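## Task

Take the roll of labels off the bookcase and set it in the top tray of the utility cart, then open the gripper and move the robot away. The robot must not topple or finish leaning, and the roll must stay in the tray without the robot holding or propping it.

## Robot and tools

Robot: a LinearBot, an omnidirectional base with a column about 1.75 m tall. A carriage rides the column over 1.0 m of travel (lift_m) and carries two identical six-joint arms, left and right, each ending in a two-finger gripper. Arm bases sit about 0.57 m + lift_m above the floor, 0.27 m forward and 0.33 m to each side of the column; carriage parts hang about 0.15 m lower. A hand reaches about 0.78 m from its shoulder but only about 0.38 m below its arm base. The hand is roughly 0.16 m long and 0.1 m wide (0.14 m open). Parked arm: joints 1 to 6 = 0, 0.05, 0.05, 1.45, 0, 0; parked, the robot is about 0.95 m wide and 0.7 m long. The wheel motors are weak (2 N m), so pushes trigger stops easily. Loose objects may occasionally get nudged by something else.

Cameras: carriage_camera is fixed on the carriage, facing forward and tilted about 20 degrees down; left_wrist_camera and right_wrist_camera look out past the fingertips. All images are 672x504.

Frames: the base frame has its origin on the floor below the base centre, x forward, y left, z up. left_hand and right_hand are reported in it as the midpoint between the finger pads, plus quat_wxyz; the hand z axis runs along the fingers and the fingers open along hand y. (1, 0, 0, 0) means the hand points straight up with joints 1, 5, 6 at 0. Hand readings drift from truth, more at long reach. base_odometry is the base frame at scene start, counted from wheel turns only (slip counts as motion); heading is positive leftward, -3.142 to 3.142.

execute_actions: argument actions is a list holding one action or none (empty just returns state and images). An action may contain base, joints, or both; its motions begin together. base holds exactly one relative move from where the base last reported itself: translate_m (metres, forward +, -2 to 2), strafe_m (metres, left +, -2 to 2) or rotate_rad (radians, counter-clockwise/left +, -6.3 to 6.3). joints is a single dictionary covering both arms, keyed by joint name, each value an absolute target: lift_m 0 to 1 m; for each side (left_ and right_) joint1_rad -2.617 to 3.054 (yaw about vertical, 0 forward, + left), joint2_rad 0 to 3.141 (shoulder: 0 upper arm level backward, 1.57 upright, 3.14 level forward), joint3_rad 0 to 3.141 (elbow: 0 folded, 3.14 straight), joint4_rad -1.57 to 1.57 (wrist pitch, + lifts fingertips), joint5_rad -1.57 to 1.57 (wrist yaw, + turns fingertips right, opposite to joint 1), joint6_rad -2.094 to 2.094 (roll about the fingers, + clockwise viewed from the forearm), gripper_m 0 to 0.093 m (pad gap). Done tolerances: lift 0.004, joints 1/5/6 0.02, joints 2/3 0.055, joint 4 0.04, gripper 0.004. Joints omitted keep their previous target. Arm joints move up to 1.8 rad/s (1 to 3) and 2.7 rad/s (4 to 6); no action runs beyond 15 s. cameras picks image sources (carriage_camera, left_wrist_camera, right_wrist_camera, all; null or omitted gives all; [] gives none). Unknown keys, names or out-of-range values reject the whole call with no motion.

wait: seconds 0 to 10; no new command, returns state and images. zoom_image: camera plus region [x0, y0, x1, y1] in pixels of that camera's latest full image, at most 504 by 504. read_manual: only gives URDF licence text. finished_scene: scene 1 or 2; irreversible, reports success and starts the next task. A scene ends judged on its final state, so the item must be resting in the tray and the robot let go and backed off first.

Result lines: base_status and joint_status describe how each commanded motion ended. done = reached (for the base: wheels turned the full amount, slip included; tiny moves may report done yet fall short). off_target = stopped short and may still be pushing; a gripper gripping an object usually reads this. contact_stop or time_out = target dropped, holding where it stopped. joint command not followed (with a cause line) = an arm's targets were blocked by the self-collision check; its joints say not_followed and those targets may be retried on later actions. To free it, move only that arm away from the other first, then the other arm in a later action. on_its_own lists uncommanded behaviour; held at is the held target, not the actual position. motor_effort gives percent of maximum (bracket = peak), with fixed per-motor bias and noise; lift effort grows with load and dropping lift effort while lowering means a hand or load is resting on something. drive_wheels larger at rest than after a free drive means the base is still pressing on something. ARM HIT means an arm struck the robot hard. MOTOR HOT warns from 75 °C; OVER-TEMPERATURE FAULT at 90 °C stops that arm 10 s (limit_stop_at_motor_heat in joint_status; resend targets), and at 100 °C the arm goes limp and falls. Outstretched arms heat quickly even empty, and holding continues during thinking time.

Things to avoid: tipping (worst with carriage high, arms extended, loads, pulling, or abrupt stops; no sensor shows lean, only images; about 1.5 kg per hand with both arms forward can topple it). After a drive is stopped by an obstacle, back off about 0.2 m the way you came (or turn back), repeating if still pressed. The base may roll up to about 0.3 m after an arm touches something, and can slide under a table edge until the column hits; reversing into such an edge may tip the robot. Arms have no contact stop and spring to their target once freed. Never let arms hit or press on each other hard. A level hand sags 10 to 17 cm under 1 kg. Gripper force is about 45 to 60 N per pad.

Each tool is called in YAML: its name, and indented under it one key for each argument.

## Session

execute_actions:
  actions: []

Scene clock: 0.00 s.
base_odometry: x=+0.000 y=+0.000 heading=+0.000 (m, m, rad; odometry frame)
base_status: not commanded
joint_positions: lift_m=+0.299 left_joint1_rad=+0.000 left_joint2_rad=+0.027 left_joint3_rad=+0.047 left_joint4_rad=+1.485 left_joint5_rad=-0.032 left_joint6_rad=-0.042 left_gripper_m=+0.094 right_joint1_rad=+0.000 right_joint2_rad=+0.020 right_joint3_rad=+0.048 right_joint4_rad=+1.437 right_joint5_rad=-0.031 right_joint6_rad=+0.033 right_gripper_m=+0.094
joint_status: not commanded
motor_effort: lift_m=+22 drive_wheels=+3 (%)
left_hand: x=+0.2972 y=+0.3553 z=+1.2945 quat_wxyz=(+0.999, -0.017, +0.033, -0.020) (m; base frame)
right_hand: x=+0.3062 y=-0.3445 z=+1.2939 quat_wxyz=(+0.998, -0.014, +0.053, +0.017) (m; base frame)
pictures: carriage_camera, left_wrist_camera, right_wrist_camera
Images, in order (width x height): carriage_camera 672x504, left_wrist_camera 672x504, right_wrist_camera 672x504.

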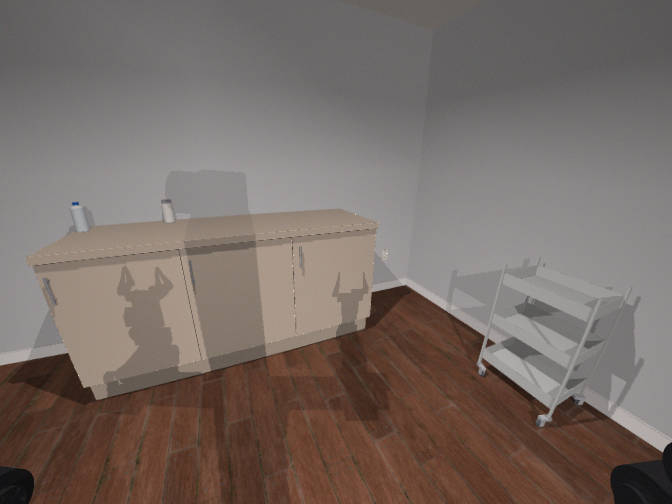

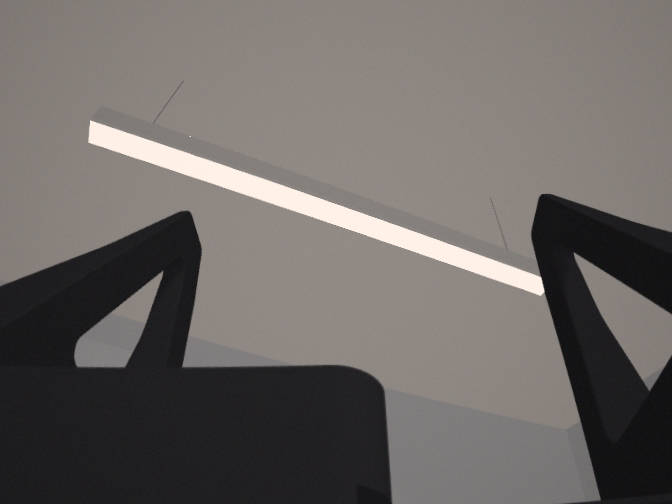

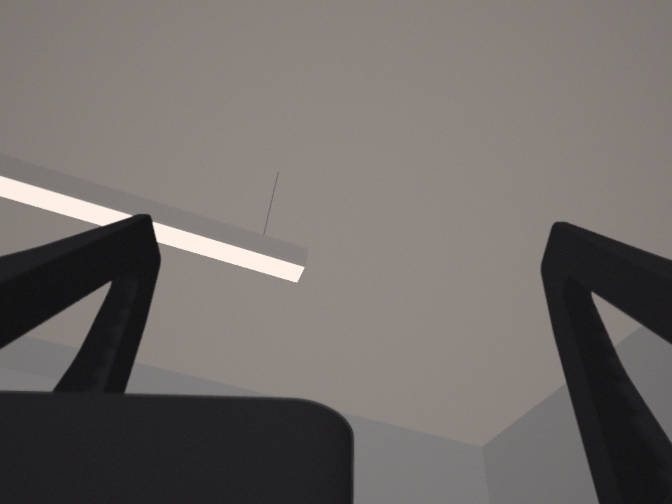

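execute_actions:
  actions:
    - {"base":{"rotate_rad":1.8}}
  cameras: ["carriage_camera"]

Scene clock: 8.83 s.
base_odometry: x=+0.000 y=+0.000 heading=+1.799 (m, m, rad; odometry frame)
base_status: done
joint_positions: lift_m=+0.299 left_joint1_rad=+0.000 left_joint2_rad=+0.027 left_joint3_rad=+0.047 left_joint4_rad=+1.485 left_joint5_rad=-0.032 left_joint6_rad=-0.042 left_gripper_m=+0.094 right_joint1_rad=+0.000 right_joint2_rad=+0.020 right_joint3_rad=+0.048 right_joint4_rad=+1.436 right_joint5_rad=-0.031 right_joint6_rad=+0.033 right_gripper_m=+0.094
joint_status: not commanded
motor_effort: lift_m=+22(22) drive_wheels=+16(43) (%)
left_hand: x=+0.2972 y=+0.3553 z=+1.2945 quat_wxyz=(+0.999, -0.017, +0.033, -0.020) (m; base frame)
right_hand: x=+0.3066 y=-0.3445 z=+1.2939 quat_wxyz=(+0.998, -0.014, +0.054, +0.017) (m; base frame)
pictures: carriage_camera
Images, in order (width x height): carriage_camera 672x504.

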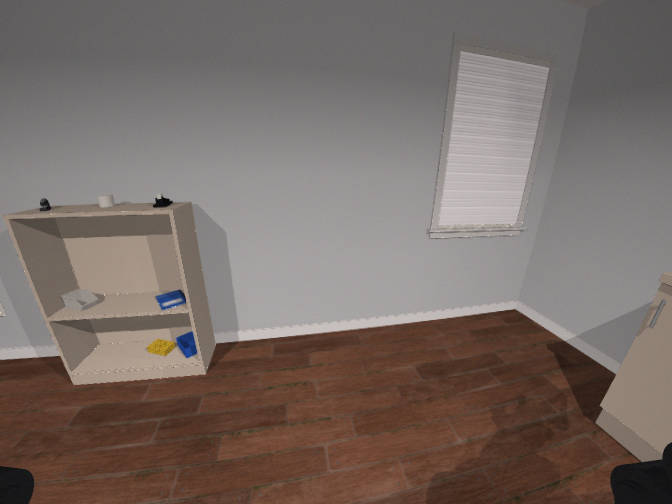

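zoom_image:
  camera: "carriage_camera"
  region: [0, 170, 240, 390]

Region (0, 170, 240, 390) of carriage_camera's 672x504 image, scaled by 2.100, with more detail than that image has; it fills the top 462 rows of this view, and the rest is white.

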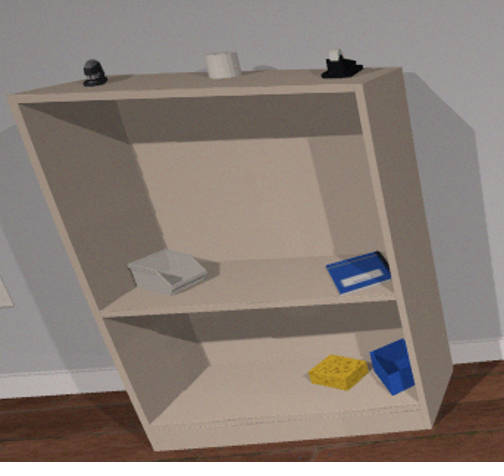

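execute_actions:
  actions:
    - {"base":{"rotate_rad":0.15},"joints":{"lift_m":0.6}}
  cameras: []

execute_actions:
  actions:
    - {"base":{"strafe_m":0.74}}
  cameras: []

execute_actions:
  actions:
    - {"base":{"translate_m":0.7}}
  cameras: ["carriage_camera"]

Scene clock: 18.10 s.
base_odometry: x=+0.000 y=+0.000 heading=+1.948 (m, m, rad; odometry frame)
base_status: done
joint_positions: lift_m=+0.600 left_joint1_rad=+0.000 left_joint2_rad=+0.027 left_joint3_rad=+0.047 left_joint4_rad=+1.485 left_joint5_rad=-0.032 left_joint6_rad=-0.042 left_gripper_m=+0.094 right_joint1_rad=+0.000 right_joint2_rad=+0.020 right_joint3_rad=+0.048 right_joint4_rad=+1.437 right_joint5_rad=-0.031 right_joint6_rad=+0.033 right_gripper_m=+0.094
joint_status: all done
motor_effort: lift_m=+24(28) drive_wheels=+14(44) (%)
left_hand: x=+0.2973 y=+0.3553 z=+1.5948 quat_wxyz=(+0.999, -0.017, +0.033, -0.020) (m; base frame)
right_hand: x=+0.3064 y=-0.3445 z=+1.5942 quat_wxyz=(+0.998, -0.014, +0.053, +0.017) (m; base frame)
pictures: none
No camera images: the call's "cameras" was empty. Leave "cameras" out to get every camera's image.

Scene clock: 21.97 s.
base_odometry: x=-0.688 y=-0.273 heading=+1.948 (m, m, rad; odometry frame)
base_status: done
joint_positions: lift_m=+0.600 left_joint1_rad=+0.000 left_joint2_rad=+0.027 left_joint3_rad=+0.047 left_joint4_rad=+1.485 left_joint5_rad=-0.032 left_joint6_rad=-0.042 left_gripper_m=+0.094 right_joint1_rad=+0.000 right_joint2_rad=+0.020 right_joint3_rad=+0.048 right_joint4_rad=+1.437 right_joint5_rad=-0.031 right_joint6_rad=+0.033 right_gripper_m=+0.094
joint_status: not commanded
motor_effort: lift_m=+24(24) drive_wheels=-8(44) (%)
left_hand: x=+0.2973 y=+0.3553 z=+1.5948 quat_wxyz=(+0.999, -0.017, +0.033, -0.020) (m; base frame)
right_hand: x=+0.3064 y=-0.3445 z=+1.5942 quat_wxyz=(+0.998, -0.014, +0.053, +0.017) (m; base frame)
pictures: none
No camera images: the call's "cameras" was empty. Leave "cameras" out to get every camera's image.

Scene clock: 25.73 s.
base_odometry: x=-0.947 y=+0.377 heading=+1.949 (m, m, rad; odometry frame)
base_status: done
joint_positions: lift_m=+0.600 left_joint1_rad=+0.000 left_joint2_rad=+0.027 left_joint3_rad=+0.047 left_joint4_rad=+1.487 left_joint5_rad=-0.032 left_joint6_rad=-0.042 left_gripper_m=+0.094 right_joint1_rad=+0.000 right_joint2_rad=+0.020 right_joint3_rad=+0.048 right_joint4_rad=+1.437 right_joint5_rad=-0.031 right_joint6_rad=+0.033 right_gripper_m=+0.094
joint_status: not commanded
motor_effort: lift_m=+24(24) drive_wheels=-7(38) (%)
left_hand: x=+0.2968 y=+0.3553 z=+1.5948 quat_wxyz=(+0.999, -0.017, +0.032, -0.020) (m; base frame)
right_hand: x=+0.3063 y=-0.3445 z=+1.5942 quat_wxyz=(+0.998, -0.014, +0.053, +0.017) (m; base frame)
pictures: carriage_camera
Images, in order (width x height): carriage_camera 672x504.

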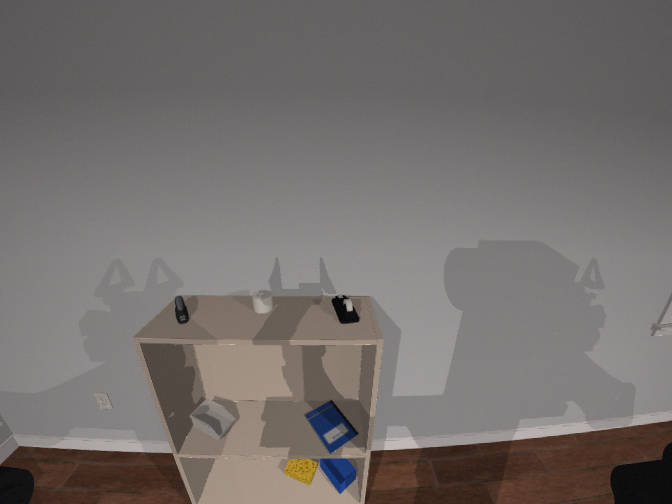

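zoom_image:
  camera: "carriage_camera"
  region: [120, 270, 400, 370]

Region (120, 270, 400, 370) of carriage_camera's 672x504 image, scaled by 1.800, with more detail than that image has; it fills the top 180 rows of this view, and the rest is white.

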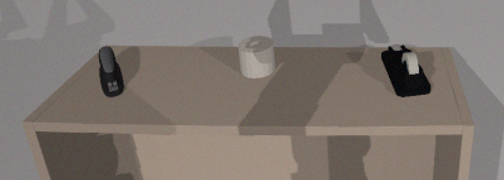

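execute_actions:
  actions:
    - {"base":{"strafe_m":-0.055},"joints":{"lift_m":0.5,"left_joint2_rad":1.8,"left_joint3_rad":1.5,"left_joint4_rad":-0.6,"left_gripper_m":0.093}}
  cameras: []

execute_actions:
  actions:
    - {"base":{"translate_m":0.2}}
  cameras: ["carriage_camera","left_wrist_camera"]

Scene clock: 43.80 s.
base_odometry: x=-0.896 y=+0.398 heading=+1.950 (m, m, rad; odometry frame)
base_status: done
joint_positions: lift_m=+0.500 left_joint1_rad=+0.000 left_joint2_rad=+1.805 left_joint3_rad=+1.479 left_joint4_rad=-0.597 left_joint5_rad=-0.032 left_joint6_rad=-0.042 left_gripper_m=+0.093 right_joint1_rad=+0.000 right_joint2_rad=+0.020 right_joint3_rad=+0.048 right_joint4_rad=+1.437 right_joint5_rad=-0.031 right_joint6_rad=+0.033 right_gripper_m=+0.094
joint_status: all done
motor_effort: lift_m=+19(19) drive_wheels=-3(38) (%)
left_hand: x=+0.7620 y=+0.3555 z=+1.2172 quat_wxyz=(+0.318, -0.025, +0.948, +0.009) (m; base frame)
right_hand: x=+0.3064 y=-0.3445 z=+1.4947 quat_wxyz=(+0.998, -0.014, +0.053, +0.017) (m; base frame)
pictures: none
No camera images: the call's "cameras" was empty. Leave "cameras" out to get every camera's image.

Scene clock: 46.00 s.
base_odometry: x=-0.969 y=+0.584 heading=+1.949 (m, m, rad; odometry frame)
base_status: done
joint_positions: lift_m=+0.500 left_joint1_rad=+0.000 left_joint2_rad=+1.805 left_joint3_rad=+1.479 left_joint4_rad=-0.598 left_joint5_rad=-0.032 left_joint6_rad=-0.042 left_gripper_m=+0.093 right_joint1_rad=+0.000 right_joint2_rad=+0.020 right_joint3_rad=+0.048 right_joint4_rad=+1.437 right_joint5_rad=-0.031 right_joint6_rad=+0.033 right_gripper_m=+0.094
joint_status: not commanded
motor_effort: lift_m=+19(19) drive_wheels=-8(34) (%)
left_hand: x=+0.7619 y=+0.3555 z=+1.2171 quat_wxyz=(+0.318, -0.025, +0.948, +0.009) (m; base frame)
right_hand: x=+0.3064 y=-0.3445 z=+1.4947 quat_wxyz=(+0.998, -0.014, +0.053, +0.017) (m; base frame)
pictures: carriage_camera, left_wrist_camera
Images, in order (width x height): carriage_camera 672x504, left_wrist_camera 672x504.

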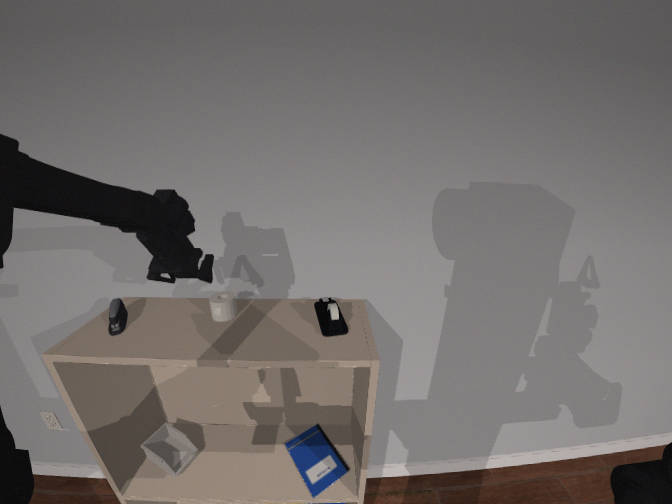

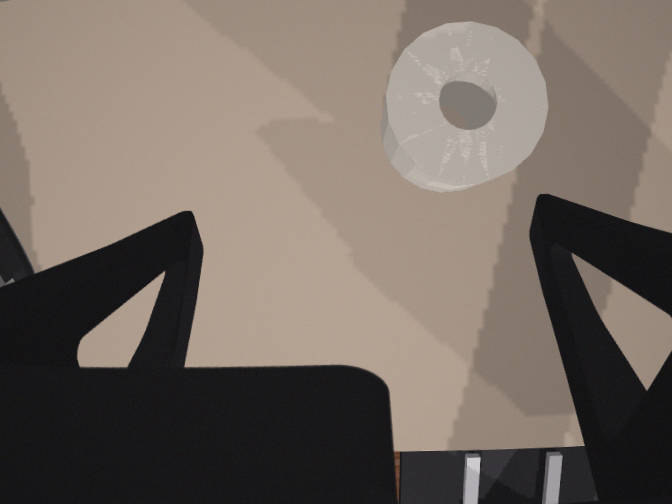

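execute_actions:
  actions:
    - {"base":{"strafe_m":-0.045}}
  cameras: []

execute_actions:
  actions:
    - {"base":{"translate_m":0.05},"joints":{"lift_m":0.44}}
  cameras: ["carriage_camera","left_wrist_camera"]

Scene clock: 54.40 s.
base_odometry: x=-0.928 y=+0.601 heading=+1.949 (m, m, rad; odometry frame)
base_status: done
joint_positions: lift_m=+0.500 left_joint1_rad=+0.000 left_joint2_rad=+1.805 left_joint3_rad=+1.479 left_joint4_rad=-0.598 left_joint5_rad=-0.032 left_joint6_rad=-0.042 left_gripper_m=+0.093 right_joint1_rad=+0.000 right_joint2_rad=+0.020 right_joint3_rad=+0.048 right_joint4_rad=+1.437 right_joint5_rad=-0.031 right_joint6_rad=+0.033 right_gripper_m=+0.094
joint_status: not commanded
motor_effort: lift_m=+19(19) drive_wheels=-3(34) (%)
left_hand: x=+0.7619 y=+0.3555 z=+1.2171 quat_wxyz=(+0.318, -0.025, +0.948, +0.009) (m; base frame)
right_hand: x=+0.3064 y=-0.3445 z=+1.4947 quat_wxyz=(+0.998, -0.014, +0.053, +0.017) (m; base frame)
pictures: none
No camera images: the call's "cameras" was empty. Leave "cameras" out to get every camera's image.

Scene clock: 55.70 s.
base_odometry: x=-0.946 y=+0.647 heading=+1.948 (m, m, rad; odometry frame)
base_status: done
joint_positions: lift_m=+0.440 left_joint1_rad=+0.000 left_joint2_rad=+1.801 left_joint3_rad=+1.485 left_joint4_rad=-0.602 left_joint5_rad=-0.032 left_joint6_rad=-0.042 left_gripper_m=+0.093 right_joint1_rad=+0.000 right_joint2_rad=+0.020 right_joint3_rad=+0.048 right_joint4_rad=+1.437 right_joint5_rad=-0.031 right_joint6_rad=+0.033 right_gripper_m=+0.094
joint_status: all done
motor_effort: lift_m=+20(19) drive_wheels=-7(29) (%)
left_hand: x=+0.7622 y=+0.3555 z=+1.1609 quat_wxyz=(+0.321, -0.025, +0.947, +0.008) (m; base frame)
right_hand: x=+0.3062 y=-0.3445 z=+1.4347 quat_wxyz=(+0.998, -0.014, +0.053, +0.017) (m; base frame)
pictures: carriage_camera, left_wrist_camera
Images, in order (width x height): carriage_camera 672x504, left_wrist_camera 672x504.

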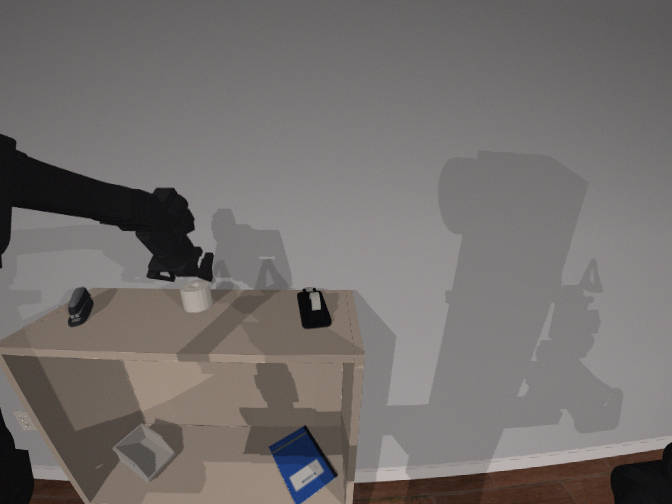

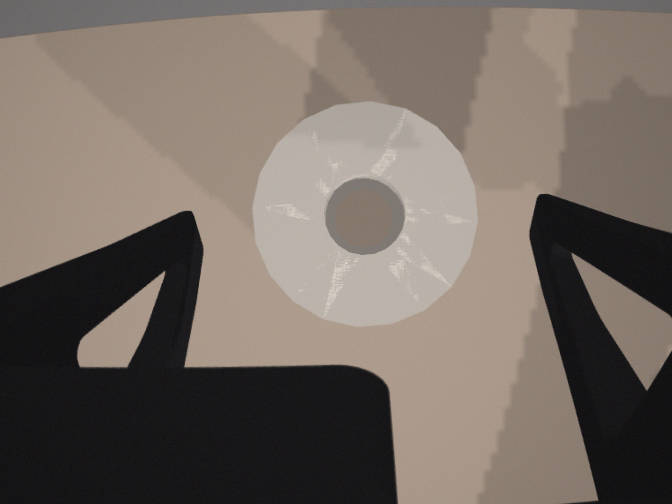

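execute_actions:
  actions:
    - {"base":{"translate_m":0.015},"joints":{"lift_m":0.385}}
  cameras: ["carriage_camera","left_wrist_camera"]

Scene clock: 58.77 s.
base_odometry: x=-0.951 y=+0.661 heading=+1.948 (m, m, rad; odometry frame)
base_status: done
joint_positions: lift_m=+0.385 left_joint1_rad=+0.000 left_joint2_rad=+1.805 left_joint3_rad=+1.485 left_joint4_rad=-0.603 left_joint5_rad=-0.032 left_joint6_rad=-0.042 left_gripper_m=+0.093 right_joint1_rad=+0.000 right_joint2_rad=+0.020 right_joint3_rad=+0.048 right_joint4_rad=+1.436 right_joint5_rad=-0.031 right_joint6_rad=+0.033 right_gripper_m=+0.094
joint_status: all done
motor_effort: lift_m=+20(20) drive_wheels=-5(42) (%)
left_hand: x=+0.7623 y=+0.3555 z=+1.1041 quat_wxyz=(+0.319, -0.025, +0.947, +0.009) (m; base frame)
right_hand: x=+0.3065 y=-0.3445 z=+1.3796 quat_wxyz=(+0.998, -0.014, +0.053, +0.017) (m; base frame)
pictures: carriage_camera, left_wrist_camera
Images, in order (width x height): carriage_camera 672x504, left_wrist_camera 672x504.

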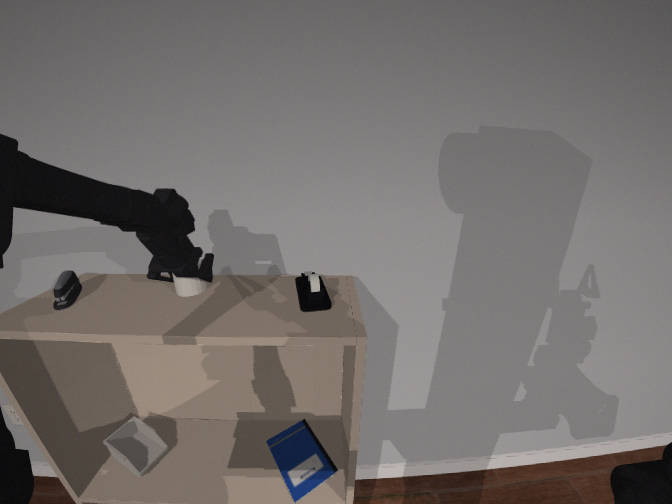

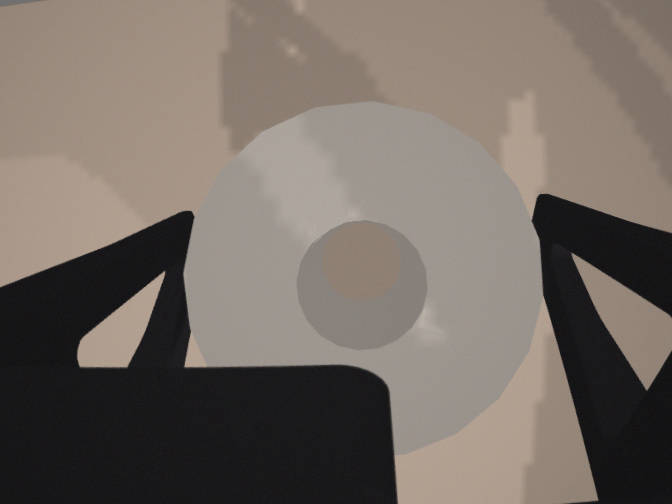

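execute_actions:
  actions:
    - {"base":{"translate_m":-0.012},"joints":{"lift_m":0.368}}
  cameras: ["left_wrist_camera"]

execute_actions:
  actions:
    - {"joints":{"left_gripper_m":0.05}}
  cameras: ["left_wrist_camera"]

execute_actions:
  actions:
    - {"joints":{"lift_m":0.48}}
  cameras: ["carriage_camera","left_wrist_camera"]

Scene clock: 62.30 s.
base_odometry: x=-0.947 y=+0.650 heading=+1.948 (m, m, rad; odometry frame)
base_status: done
joint_positions: lift_m=+0.368 left_joint1_rad=+0.000 left_joint2_rad=+1.805 left_joint3_rad=+1.485 left_joint4_rad=-0.596 left_joint5_rad=-0.032 left_joint6_rad=-0.042 left_gripper_m=+0.093 right_joint1_rad=+0.000 right_joint2_rad=+0.020 right_joint3_rad=+0.048 right_joint4_rad=+1.437 right_joint5_rad=-0.031 right_joint6_rad=+0.033 right_gripper_m=+0.094
joint_status: all done
motor_effort: lift_m=+20(20) drive_wheels=-1(34) (%)
left_hand: x=+0.7635 y=+0.3554 z=+1.0878 quat_wxyz=(+0.322, -0.025, +0.946, +0.008) (m; base frame)
right_hand: x=+0.3063 y=-0.3445 z=+1.3626 quat_wxyz=(+0.998, -0.014, +0.053, +0.017) (m; base frame)
pictures: left_wrist_camera
Images, in order (width x height): left_wrist_camera 672x504.

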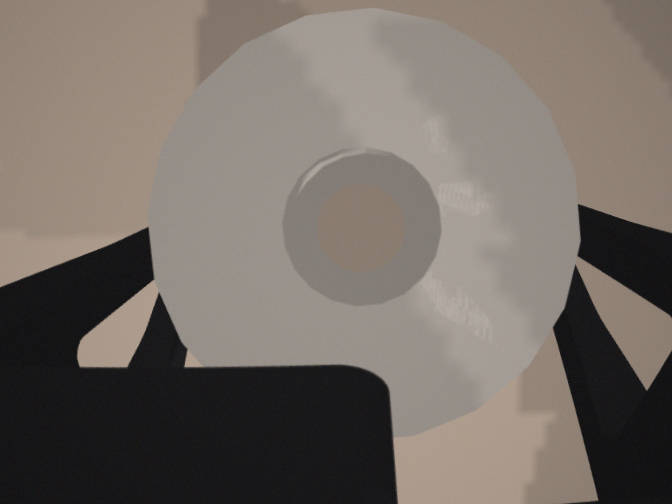

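Scene clock: 62.87 s.
base_odometry: x=-0.947 y=+0.650 heading=+1.948 (m, m, rad; odometry frame)
base_status: not commanded
joint_positions: lift_m=+0.368 left_joint1_rad=+0.000 left_joint2_rad=+1.805 left_joint3_rad=+1.485 left_joint4_rad=-0.598 left_joint5_rad=-0.032 left_joint6_rad=-0.042 left_gripper_m=+0.069 right_joint1_rad=+0.000 right_joint2_rad=+0.020 right_joint3_rad=+0.048 right_joint4_rad=+1.437 right_joint5_rad=-0.031 right_joint6_rad=+0.033 right_gripper_m=+0.094
joint_status: left_gripper_m off_target (ended at +0.069, target +0.050)
motor_effort: lift_m=+20(20) drive_wheels=-1(1) (%)
left_hand: x=+0.7633 y=+0.3555 z=+1.0876 quat_wxyz=(+0.321, -0.025, +0.947, +0.008) (m; base frame)
right_hand: x=+0.3063 y=-0.3445 z=+1.3626 quat_wxyz=(+0.998, -0.014, +0.053, +0.017) (m; base frame)
pictures: left_wrist_camera
Images, in order (width x height): left_wrist_camera 672x504.

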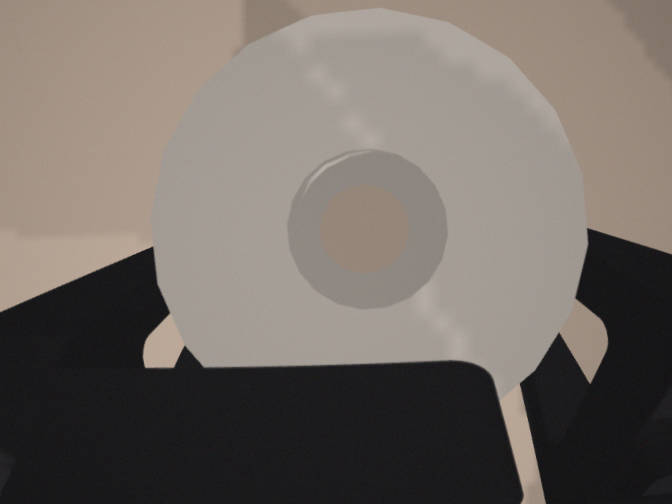

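Scene clock: 63.83 s.
base_odometry: x=-0.947 y=+0.650 heading=+1.948 (m, m, rad; odometry frame)
base_status: not commanded
joint_positions: lift_m=+0.480 left_joint1_rad=+0.000 left_joint2_rad=+1.808 left_joint3_rad=+1.485 left_joint4_rad=-0.618 left_joint5_rad=-0.032 left_joint6_rad=-0.042 left_gripper_m=+0.069 right_joint1_rad=+0.000 right_joint2_rad=+0.020 right_joint3_rad=+0.048 right_joint4_rad=+1.437 right_joint5_rad=-0.031 right_joint6_rad=+0.033 right_gripper_m=+0.094
joint_status: all done
motor_effort: lift_m=+23(28) drive_wheels=+2(1) (%)
left_hand: x=+0.7595 y=+0.3555 z=+1.1948 quat_wxyz=(+0.310, -0.025, +0.950, +0.009) (m; base frame)
right_hand: x=+0.3063 y=-0.3445 z=+1.4742 quat_wxyz=(+0.998, -0.014, +0.053, +0.017) (m; base frame)
pictures: carriage_camera, left_wrist_camera
Images, in order (width x height): carriage_camera 672x504, left_wrist_camera 672x504.

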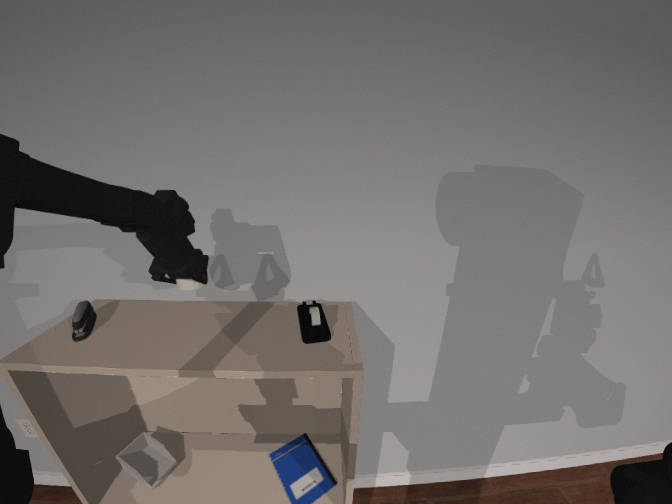

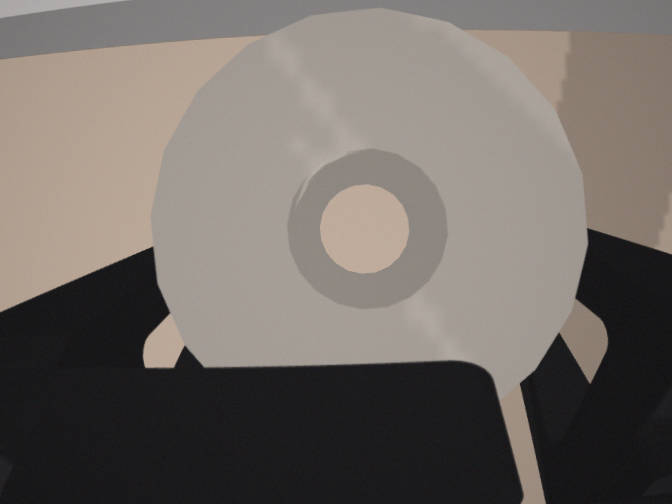

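execute_actions:
  actions:
    - {"base":{"translate_m":-0.9}}
  cameras: []

execute_actions:
  actions:
    - {"base":{"strafe_m":-1.04}}
  cameras: []

execute_actions:
  actions:
    - {"base":{"rotate_rad":-3.14},"joints":{"lift_m":0.35}}
  cameras: ["carriage_camera","left_wrist_camera"]

Scene clock: 74.97 s.
base_odometry: x=-0.616 y=-0.187 heading=+1.947 (m, m, rad; odometry frame)
base_status: done
joint_positions: lift_m=+0.480 left_joint1_rad=+0.000 left_joint2_rad=+1.808 left_joint3_rad=+1.485 left_joint4_rad=-0.618 left_joint5_rad=-0.032 left_joint6_rad=-0.042 left_gripper_m=+0.069 right_joint1_rad=+0.000 right_joint2_rad=+0.020 right_joint3_rad=+0.048 right_joint4_rad=+1.437 right_joint5_rad=-0.031 right_joint6_rad=+0.033 right_gripper_m=+0.094
joint_status: not commanded
motor_effort: lift_m=+23(24) drive_wheels=-4(45) (%)
left_hand: x=+0.7595 y=+0.3555 z=+1.1948 quat_wxyz=(+0.310, -0.025, +0.950, +0.009) (m; base frame)
right_hand: x=+0.3064 y=-0.3445 z=+1.4742 quat_wxyz=(+0.998, -0.014, +0.053, +0.017) (m; base frame)
pictures: none
No camera images: the call's "cameras" was empty. Leave "cameras" out to get every camera's image.

Scene clock: 79.43 s.
base_odometry: x=+0.352 y=+0.195 heading=+1.947 (m, m, rad; odometry frame)
base_status: done
joint_positions: lift_m=+0.480 left_joint1_rad=+0.000 left_joint2_rad=+1.808 left_joint3_rad=+1.485 left_joint4_rad=-0.618 left_joint5_rad=-0.032 left_joint6_rad=-0.042 left_gripper_m=+0.069 right_joint1_rad=+0.000 right_joint2_rad=+0.020 right_joint3_rad=+0.048 right_joint4_rad=+1.437 right_joint5_rad=-0.031 right_joint6_rad=+0.033 right_gripper_m=+0.094
joint_status: not commanded
motor_effort: lift_m=+23(23) drive_wheels=-5(35) (%)
left_hand: x=+0.7595 y=+0.3555 z=+1.1948 quat_wxyz=(+0.310, -0.025, +0.950, +0.009) (m; base frame)
right_hand: x=+0.3064 y=-0.3445 z=+1.4742 quat_wxyz=(+0.998, -0.014, +0.053, +0.017) (m; base frame)
pictures: none
No camera images: the call's "cameras" was empty. Leave "cameras" out to get every camera's image.

Scene clock: 83.70 s.
base_odometry: x=+0.352 y=+0.196 heading=-1.192 (m, m, rad; odometry frame)
base_status: done
joint_positions: lift_m=+0.350 left_joint1_rad=+0.006 left_joint2_rad=+1.810 left_joint3_rad=+1.485 left_joint4_rad=-0.611 left_joint5_rad=-0.034 left_joint6_rad=-0.042 left_gripper_m=+0.069 right_joint1_rad=+0.000 right_joint2_rad=+0.020 right_joint3_rad=+0.048 right_joint4_rad=+1.432 right_joint5_rad=-0.031 right_joint6_rad=+0.033 right_gripper_m=+0.094
joint_status: all done
motor_effort: lift_m=+20(21) drive_wheels=+15(51) (%)
left_hand: x=+0.7608 y=+0.3585 z=+1.0656 quat_wxyz=(+0.313, -0.028, +0.949, +0.010) (m; base frame)
right_hand: x=+0.3074 y=-0.3445 z=+1.3445 quat_wxyz=(+0.998, -0.014, +0.055, +0.017) (m; base frame)
pictures: carriage_camera, left_wrist_camera
Images, in order (width x height): carriage_camera 672x504, left_wrist_camera 672x504.

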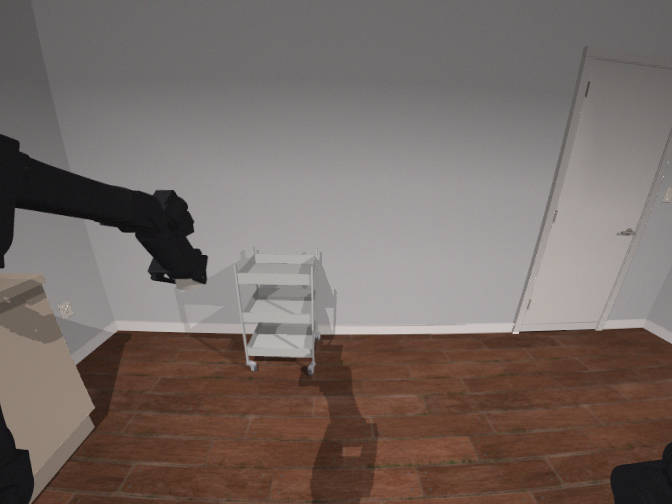

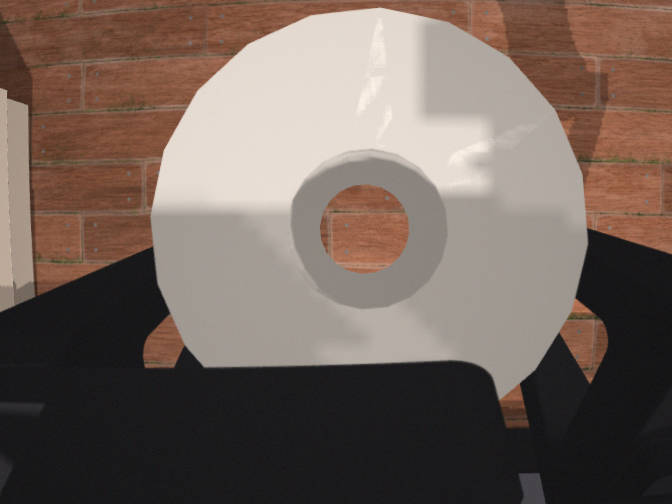

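execute_actions:
  actions:
    - {"base":{"translate_m":0.85},"joints":{"lift_m":0.2}}
  cameras: ["carriage_camera","left_wrist_camera"]

Scene clock: 90.90 s.
base_odometry: x=+0.665 y=-0.594 heading=-1.193 (m, m, rad; odometry frame)
base_status: done
joint_positions: lift_m=+0.200 left_joint1_rad=+0.006 left_joint2_rad=+1.808 left_joint3_rad=+1.485 left_joint4_rad=-0.624 left_joint5_rad=-0.033 left_joint6_rad=-0.042 left_gripper_m=+0.069 right_joint1_rad=+0.000 right_joint2_rad=+0.020 right_joint3_rad=+0.048 right_joint4_rad=+1.435 right_joint5_rad=-0.031 right_joint6_rad=+0.033 right_gripper_m=+0.094
joint_status: all done
motor_effort: lift_m=+20(22) drive_wheels=-10(46) (%)
left_hand: x=+0.7581 y=+0.3584 z=+0.9142 quat_wxyz=(+0.307, -0.028, +0.951, +0.010) (m; base frame)
right_hand: x=+0.3068 y=-0.3445 z=+1.1946 quat_wxyz=(+0.998, -0.014, +0.054, +0.017) (m; base frame)
pictures: carriage_camera, left_wrist_camera
Images, in order (width x height): carriage_camera 672x504, left_wrist_camera 672x504.

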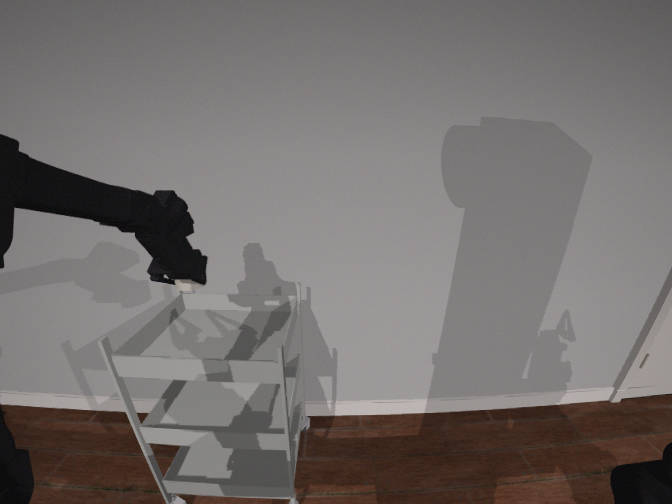

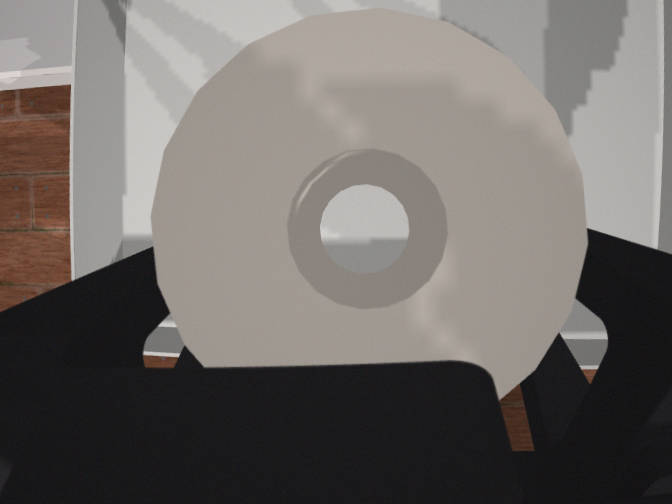

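execute_actions:
  actions:
    - {"base":{"translate_m":0.09},"joints":{"lift_m":0.12}}
  cameras: []

execute_actions:
  actions:
    - {"joints":{"lift_m":0.03}}
  cameras: ["carriage_camera","left_wrist_camera"]

Scene clock: 95.57 s.
base_odometry: x=+0.698 y=-0.678 heading=-1.194 (m, m, rad; odometry frame)
base_status: done
joint_positions: lift_m=+0.120 left_joint1_rad=+0.005 left_joint2_rad=+1.809 left_joint3_rad=+1.485 left_joint4_rad=-0.626 left_joint5_rad=-0.033 left_joint6_rad=-0.042 left_gripper_m=+0.069 right_joint1_rad=+0.000 right_joint2_rad=+0.020 right_joint3_rad=+0.048 right_joint4_rad=+1.437 right_joint5_rad=-0.031 right_joint6_rad=+0.033 right_gripper_m=+0.094
joint_status: all done
motor_effort: lift_m=+20(19) drive_wheels=-10(43) (%)
left_hand: x=+0.7579 y=+0.3580 z=+0.8338 quat_wxyz=(+0.306, -0.028, +0.952, +0.010) (m; base frame)
right_hand: x=+0.3063 y=-0.3445 z=+1.1147 quat_wxyz=(+0.998, -0.014, +0.053, +0.017) (m; base frame)
pictures: none
No camera images: the call's "cameras" was empty. Leave "cameras" out to get every camera's image.

Scene clock: 96.47 s.
base_odometry: x=+0.698 y=-0.678 heading=-1.194 (m, m, rad; odometry frame)
base_status: not commanded
joint_positions: lift_m=+0.030 left_joint1_rad=+0.005 left_joint2_rad=+1.810 left_joint3_rad=+1.485 left_joint4_rad=-0.624 left_joint5_rad=-0.033 left_joint6_rad=-0.042 left_gripper_m=+0.069 right_joint1_rad=+0.000 right_joint2_rad=+0.020 right_joint3_rad=+0.048 right_joint4_rad=+1.437 right_joint5_rad=-0.031 right_joint6_rad=+0.033 right_gripper_m=+0.094
joint_status: all done
motor_effort: lift_m=+20(20) drive_wheels=-9(10) (%)
left_hand: x=+0.7582 y=+0.3580 z=+0.7433 quat_wxyz=(+0.306, -0.028, +0.952, +0.010) (m; base frame)
right_hand: x=+0.3063 y=-0.3445 z=+1.0247 quat_wxyz=(+0.998, -0.014, +0.053, +0.017) (m; base frame)
pictures: carriage_camera, left_wrist_camera
Images, in order (width x height): carriage_camera 672x504, left_wrist_camera 672x504.

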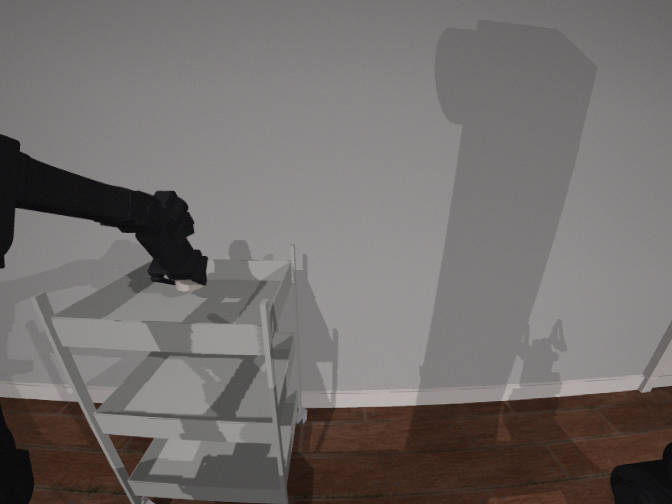

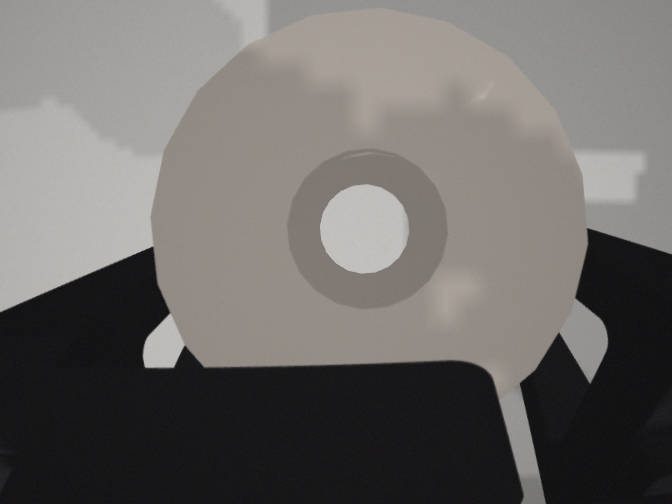

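execute_actions:
  actions:
    - {"joints":{"lift_m":0.0}}
  cameras: ["carriage_camera"]

zoom_image:
  camera: "carriage_camera"
  region: [40, 200, 310, 360]

Scene clock: 100.23 s.
base_odometry: x=+0.698 y=-0.678 heading=-1.194 (m, m, rad; odometry frame)
base_status: not commanded
joint_positions: lift_m=+0.000 left_joint1_rad=+0.005 left_joint2_rad=+1.814 left_joint3_rad=+1.485 left_joint4_rad=-0.624 left_joint5_rad=-0.033 left_joint6_rad=-0.042 left_gripper_m=+0.069 right_joint1_rad=+0.000 right_joint2_rad=+0.020 right_joint3_rad=+0.048 right_joint4_rad=+1.437 right_joint5_rad=-0.031 right_joint6_rad=+0.033 right_gripper_m=+0.094
joint_status: all done
motor_effort: lift_m=+20(20) drive_wheels=-9(9) (%)
left_hand: x=+0.7583 y=+0.3580 z=+0.7115 quat_wxyz=(+0.304, -0.028, +0.952, +0.010) (m; base frame)
right_hand: x=+0.3064 y=-0.3445 z=+0.9946 quat_wxyz=(+0.998, -0.014, +0.053, +0.017) (m; base frame)
pictures: carriage_camera
Images, in order (width x height): carriage_camera 672x504.

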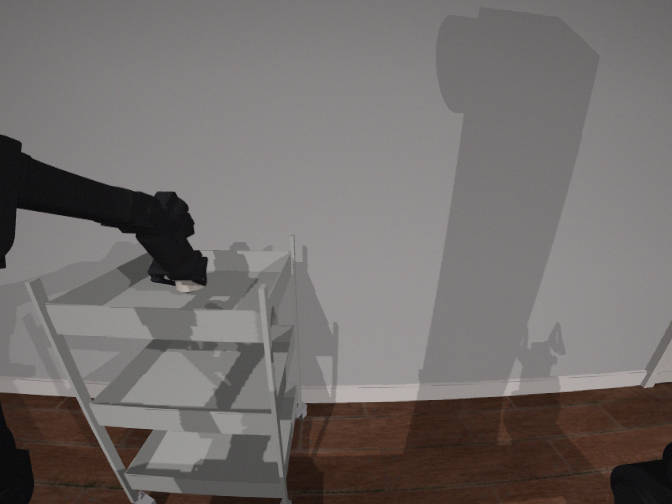

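Region (40, 200, 310, 360) of carriage_camera's 672x504 image, scaled by 1.867, with more detail than that image has; it fills the top 299 rows of this view, and the rest is white.

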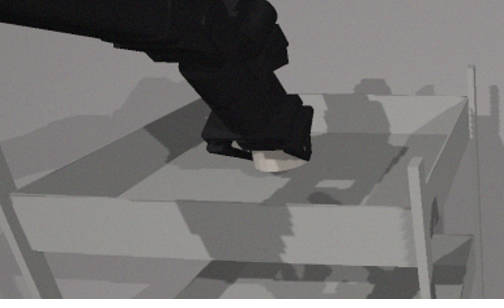

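execute_actions:
  actions:
    - {"joints":{"left_joint3_rad":1.4,"left_joint4_rad":-0.5}}
  cameras: ["carriage_camera"]

zoom_image:
  camera: "carriage_camera"
  region: [40, 200, 310, 360]

Scene clock: 103.40 s.
base_odometry: x=+0.698 y=-0.678 heading=-1.194 (m, m, rad; odometry frame)
base_status: not commanded
joint_positions: lift_m=+0.000 left_joint1_rad=+0.005 left_joint2_rad=+1.813 left_joint3_rad=+1.404 left_joint4_rad=-0.531 left_joint5_rad=-0.033 left_joint6_rad=-0.042 left_gripper_m=+0.069 right_joint1_rad=+0.000 right_joint2_rad=+0.020 right_joint3_rad=+0.048 right_joint4_rad=+1.437 right_joint5_rad=-0.031 right_joint6_rad=+0.033 right_gripper_m=+0.094
joint_status: all done
motor_effort: lift_m=+20(20) drive_wheels=-8(8) (%)
left_hand: x=+0.7580 y=+0.3580 z=+0.6936 quat_wxyz=(+0.310, -0.028, +0.950, +0.010) (m; base frame)
right_hand: x=+0.3064 y=-0.3445 z=+0.9946 quat_wxyz=(+0.998, -0.014, +0.053, +0.017) (m; base frame)
pictures: carriage_camera
Images, in order (width x height): carriage_camera 672x504.

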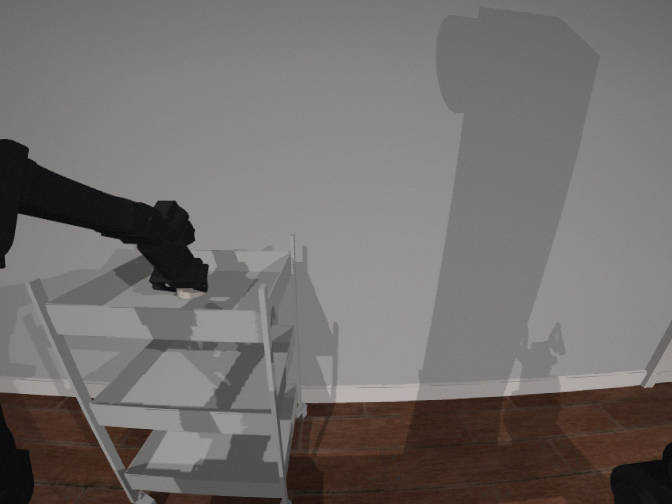

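Region (40, 200, 310, 360) of carriage_camera's 672x504 image, scaled by 1.867, with more detail than that image has; it fills the top 299 rows of this view, and the rest is white.

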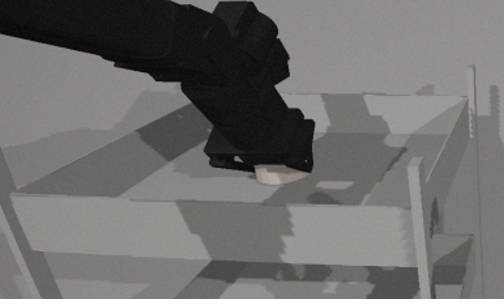

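execute_actions:
  actions:
    - {"joints":{"left_joint3_rad":1.34,"left_joint4_rad":-0.44}}
  cameras: ["carriage_camera"]

zoom_image:
  camera: "carriage_camera"
  region: [40, 200, 310, 360]

Scene clock: 106.47 s.
base_odometry: x=+0.698 y=-0.678 heading=-1.194 (m, m, rad; odometry frame)
base_status: not commanded
joint_positions: lift_m=+0.000 left_joint1_rad=+0.005 left_joint2_rad=+1.808 left_joint3_rad=+1.363 left_joint4_rad=-0.460 left_joint5_rad=-0.033 left_joint6_rad=-0.042 left_gripper_m=+0.069 right_joint1_rad=+0.000 right_joint2_rad=+0.020 right_joint3_rad=+0.048 right_joint4_rad=+1.437 right_joint5_rad=-0.031 right_joint6_rad=+0.033 right_gripper_m=+0.094
joint_status: all done
motor_effort: lift_m=+20(20) drive_wheels=-8(8) (%)
left_hand: x=+0.7620 y=+0.3581 z=+0.6898 quat_wxyz=(+0.327, -0.028, +0.945, +0.010) (m; base frame)
right_hand: x=+0.3064 y=-0.3445 z=+0.9946 quat_wxyz=(+0.998, -0.014, +0.053, +0.017) (m; base frame)
pictures: carriage_camera
Images, in order (width x height): carriage_camera 672x504.

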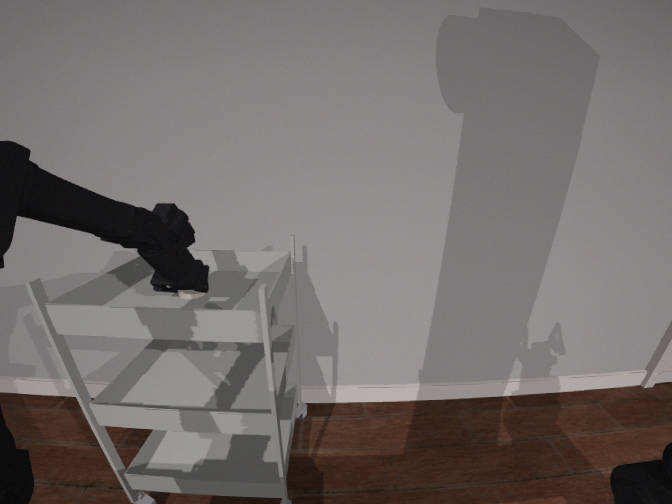

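Region (40, 200, 310, 360) of carriage_camera's 672x504 image, scaled by 1.867, with more detail than that image has; it fills the top 299 rows of this view, and the rest is white.

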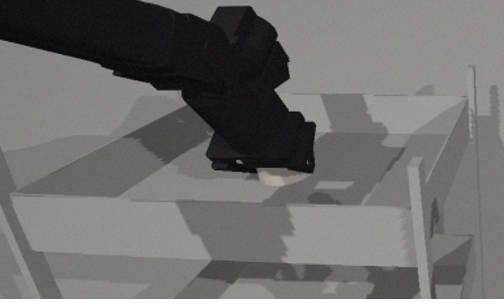

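Touching down.

execute_actions:
  actions:
    - {"joints":{"left_gripper_m":0.093,"left_joint3_rad":1.37}}
  cameras: []

execute_actions:
  actions:
    - {"joints":{"lift_m":0.18}}
  cameras: ["left_wrist_camera"]

execute_actions:
  actions:
    - {"base":{"translate_m":-0.5},"joints":{"left_joint2_rad":0.05,"left_joint3_rad":0.05,"left_joint4_rad":1.45}}
  cameras: ["carriage_camera"]

Scene clock: 109.97 s.
base_odometry: x=+0.698 y=-0.678 heading=-1.194 (m, m, rad; odometry frame)
base_status: not commanded
joint_positions: lift_m=+0.000 left_joint1_rad=+0.005 left_joint2_rad=+1.808 left_joint3_rad=+1.363 left_joint4_rad=-0.455 left_joint5_rad=-0.033 left_joint6_rad=-0.042 left_gripper_m=+0.093 right_joint1_rad=+0.000 right_joint2_rad=+0.020 right_joint3_rad=+0.048 right_joint4_rad=+1.437 right_joint5_rad=-0.031 right_joint6_rad=+0.033 right_gripper_m=+0.094
joint_status: all done
motor_effort: lift_m=+20(20) drive_wheels=-8(8) (%)
left_hand: x=+0.7628 y=+0.3581 z=+0.6905 quat_wxyz=(+0.329, -0.028, +0.944, +0.010) (m; base frame)
right_hand: x=+0.3064 y=-0.3445 z=+0.9946 quat_wxyz=(+0.998, -0.014, +0.053, +0.017) (m; base frame)
pictures: none
No camera images: the call's "cameras" was empty. Leave "cameras" out to get every camera's image.

Scene clock: 111.23 s.
base_odometry: x=+0.698 y=-0.678 heading=-1.194 (m, m, rad; odometry frame)
base_status: not commanded
joint_positions: lift_m=+0.180 left_joint1_rad=+0.005 left_joint2_rad=+1.800 left_joint3_rad=+1.363 left_joint4_rad=-0.442 left_joint5_rad=-0.033 left_joint6_rad=-0.042 left_gripper_m=+0.093 right_joint1_rad=+0.000 right_joint2_rad=+0.020 right_joint3_rad=+0.048 right_joint4_rad=+1.437 right_joint5_rad=-0.031 right_joint6_rad=+0.033 right_gripper_m=+0.094
joint_status: all done
motor_effort: lift_m=+24(28) drive_wheels=-7(8) (%)
left_hand: x=+0.7652 y=+0.3581 z=+0.8759 quat_wxyz=(+0.339, -0.028, +0.940, +0.009) (m; base frame)
right_hand: x=+0.3064 y=-0.3445 z=+1.1742 quat_wxyz=(+0.998, -0.014, +0.053, +0.017) (m; base frame)
pictures: left_wrist_camera
Images, in order (width x height): left_wrist_camera 672x504.

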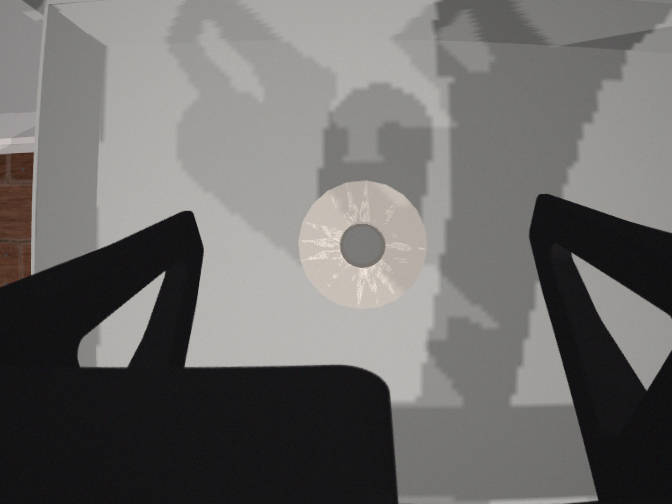

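Scene clock: 114.47 s.
base_odometry: x=+0.514 y=-0.213 heading=-1.194 (m, m, rad; odometry frame)
base_status: done
joint_positions: lift_m=+0.180 left_joint1_rad=+0.005 left_joint2_rad=+0.055 left_joint3_rad=+0.068 left_joint4_rad=+1.454 left_joint5_rad=-0.033 left_joint6_rad=-0.042 left_gripper_m=+0.093 right_joint1_rad=+0.000 right_joint2_rad=+0.020 right_joint3_rad=+0.048 right_joint4_rad=+1.436 right_joint5_rad=-0.031 right_joint6_rad=+0.033 right_gripper_m=+0.094
joint_status: all done
motor_effort: lift_m=+24(24) drive_wheels=-6(43) (%)
left_hand: x=+0.3073 y=+0.3556 z=+1.1797 quat_wxyz=(+0.998, -0.018, +0.052, -0.018) (m; base frame)
right_hand: x=+0.3065 y=-0.3445 z=+1.1742 quat_wxyz=(+0.998, -0.014, +0.053, +0.017) (m; base frame)
pictures: carriage_camera
Images, in order (width x height): carriage_camera 672x504.

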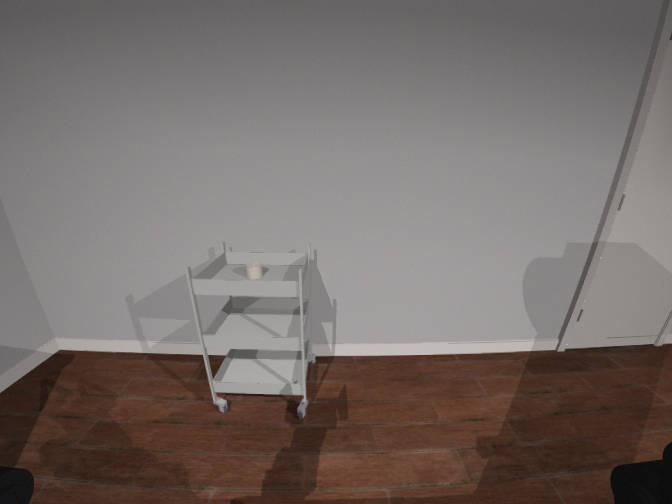

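finished_scene:
  scene: 1

The scene is finished: the task was done.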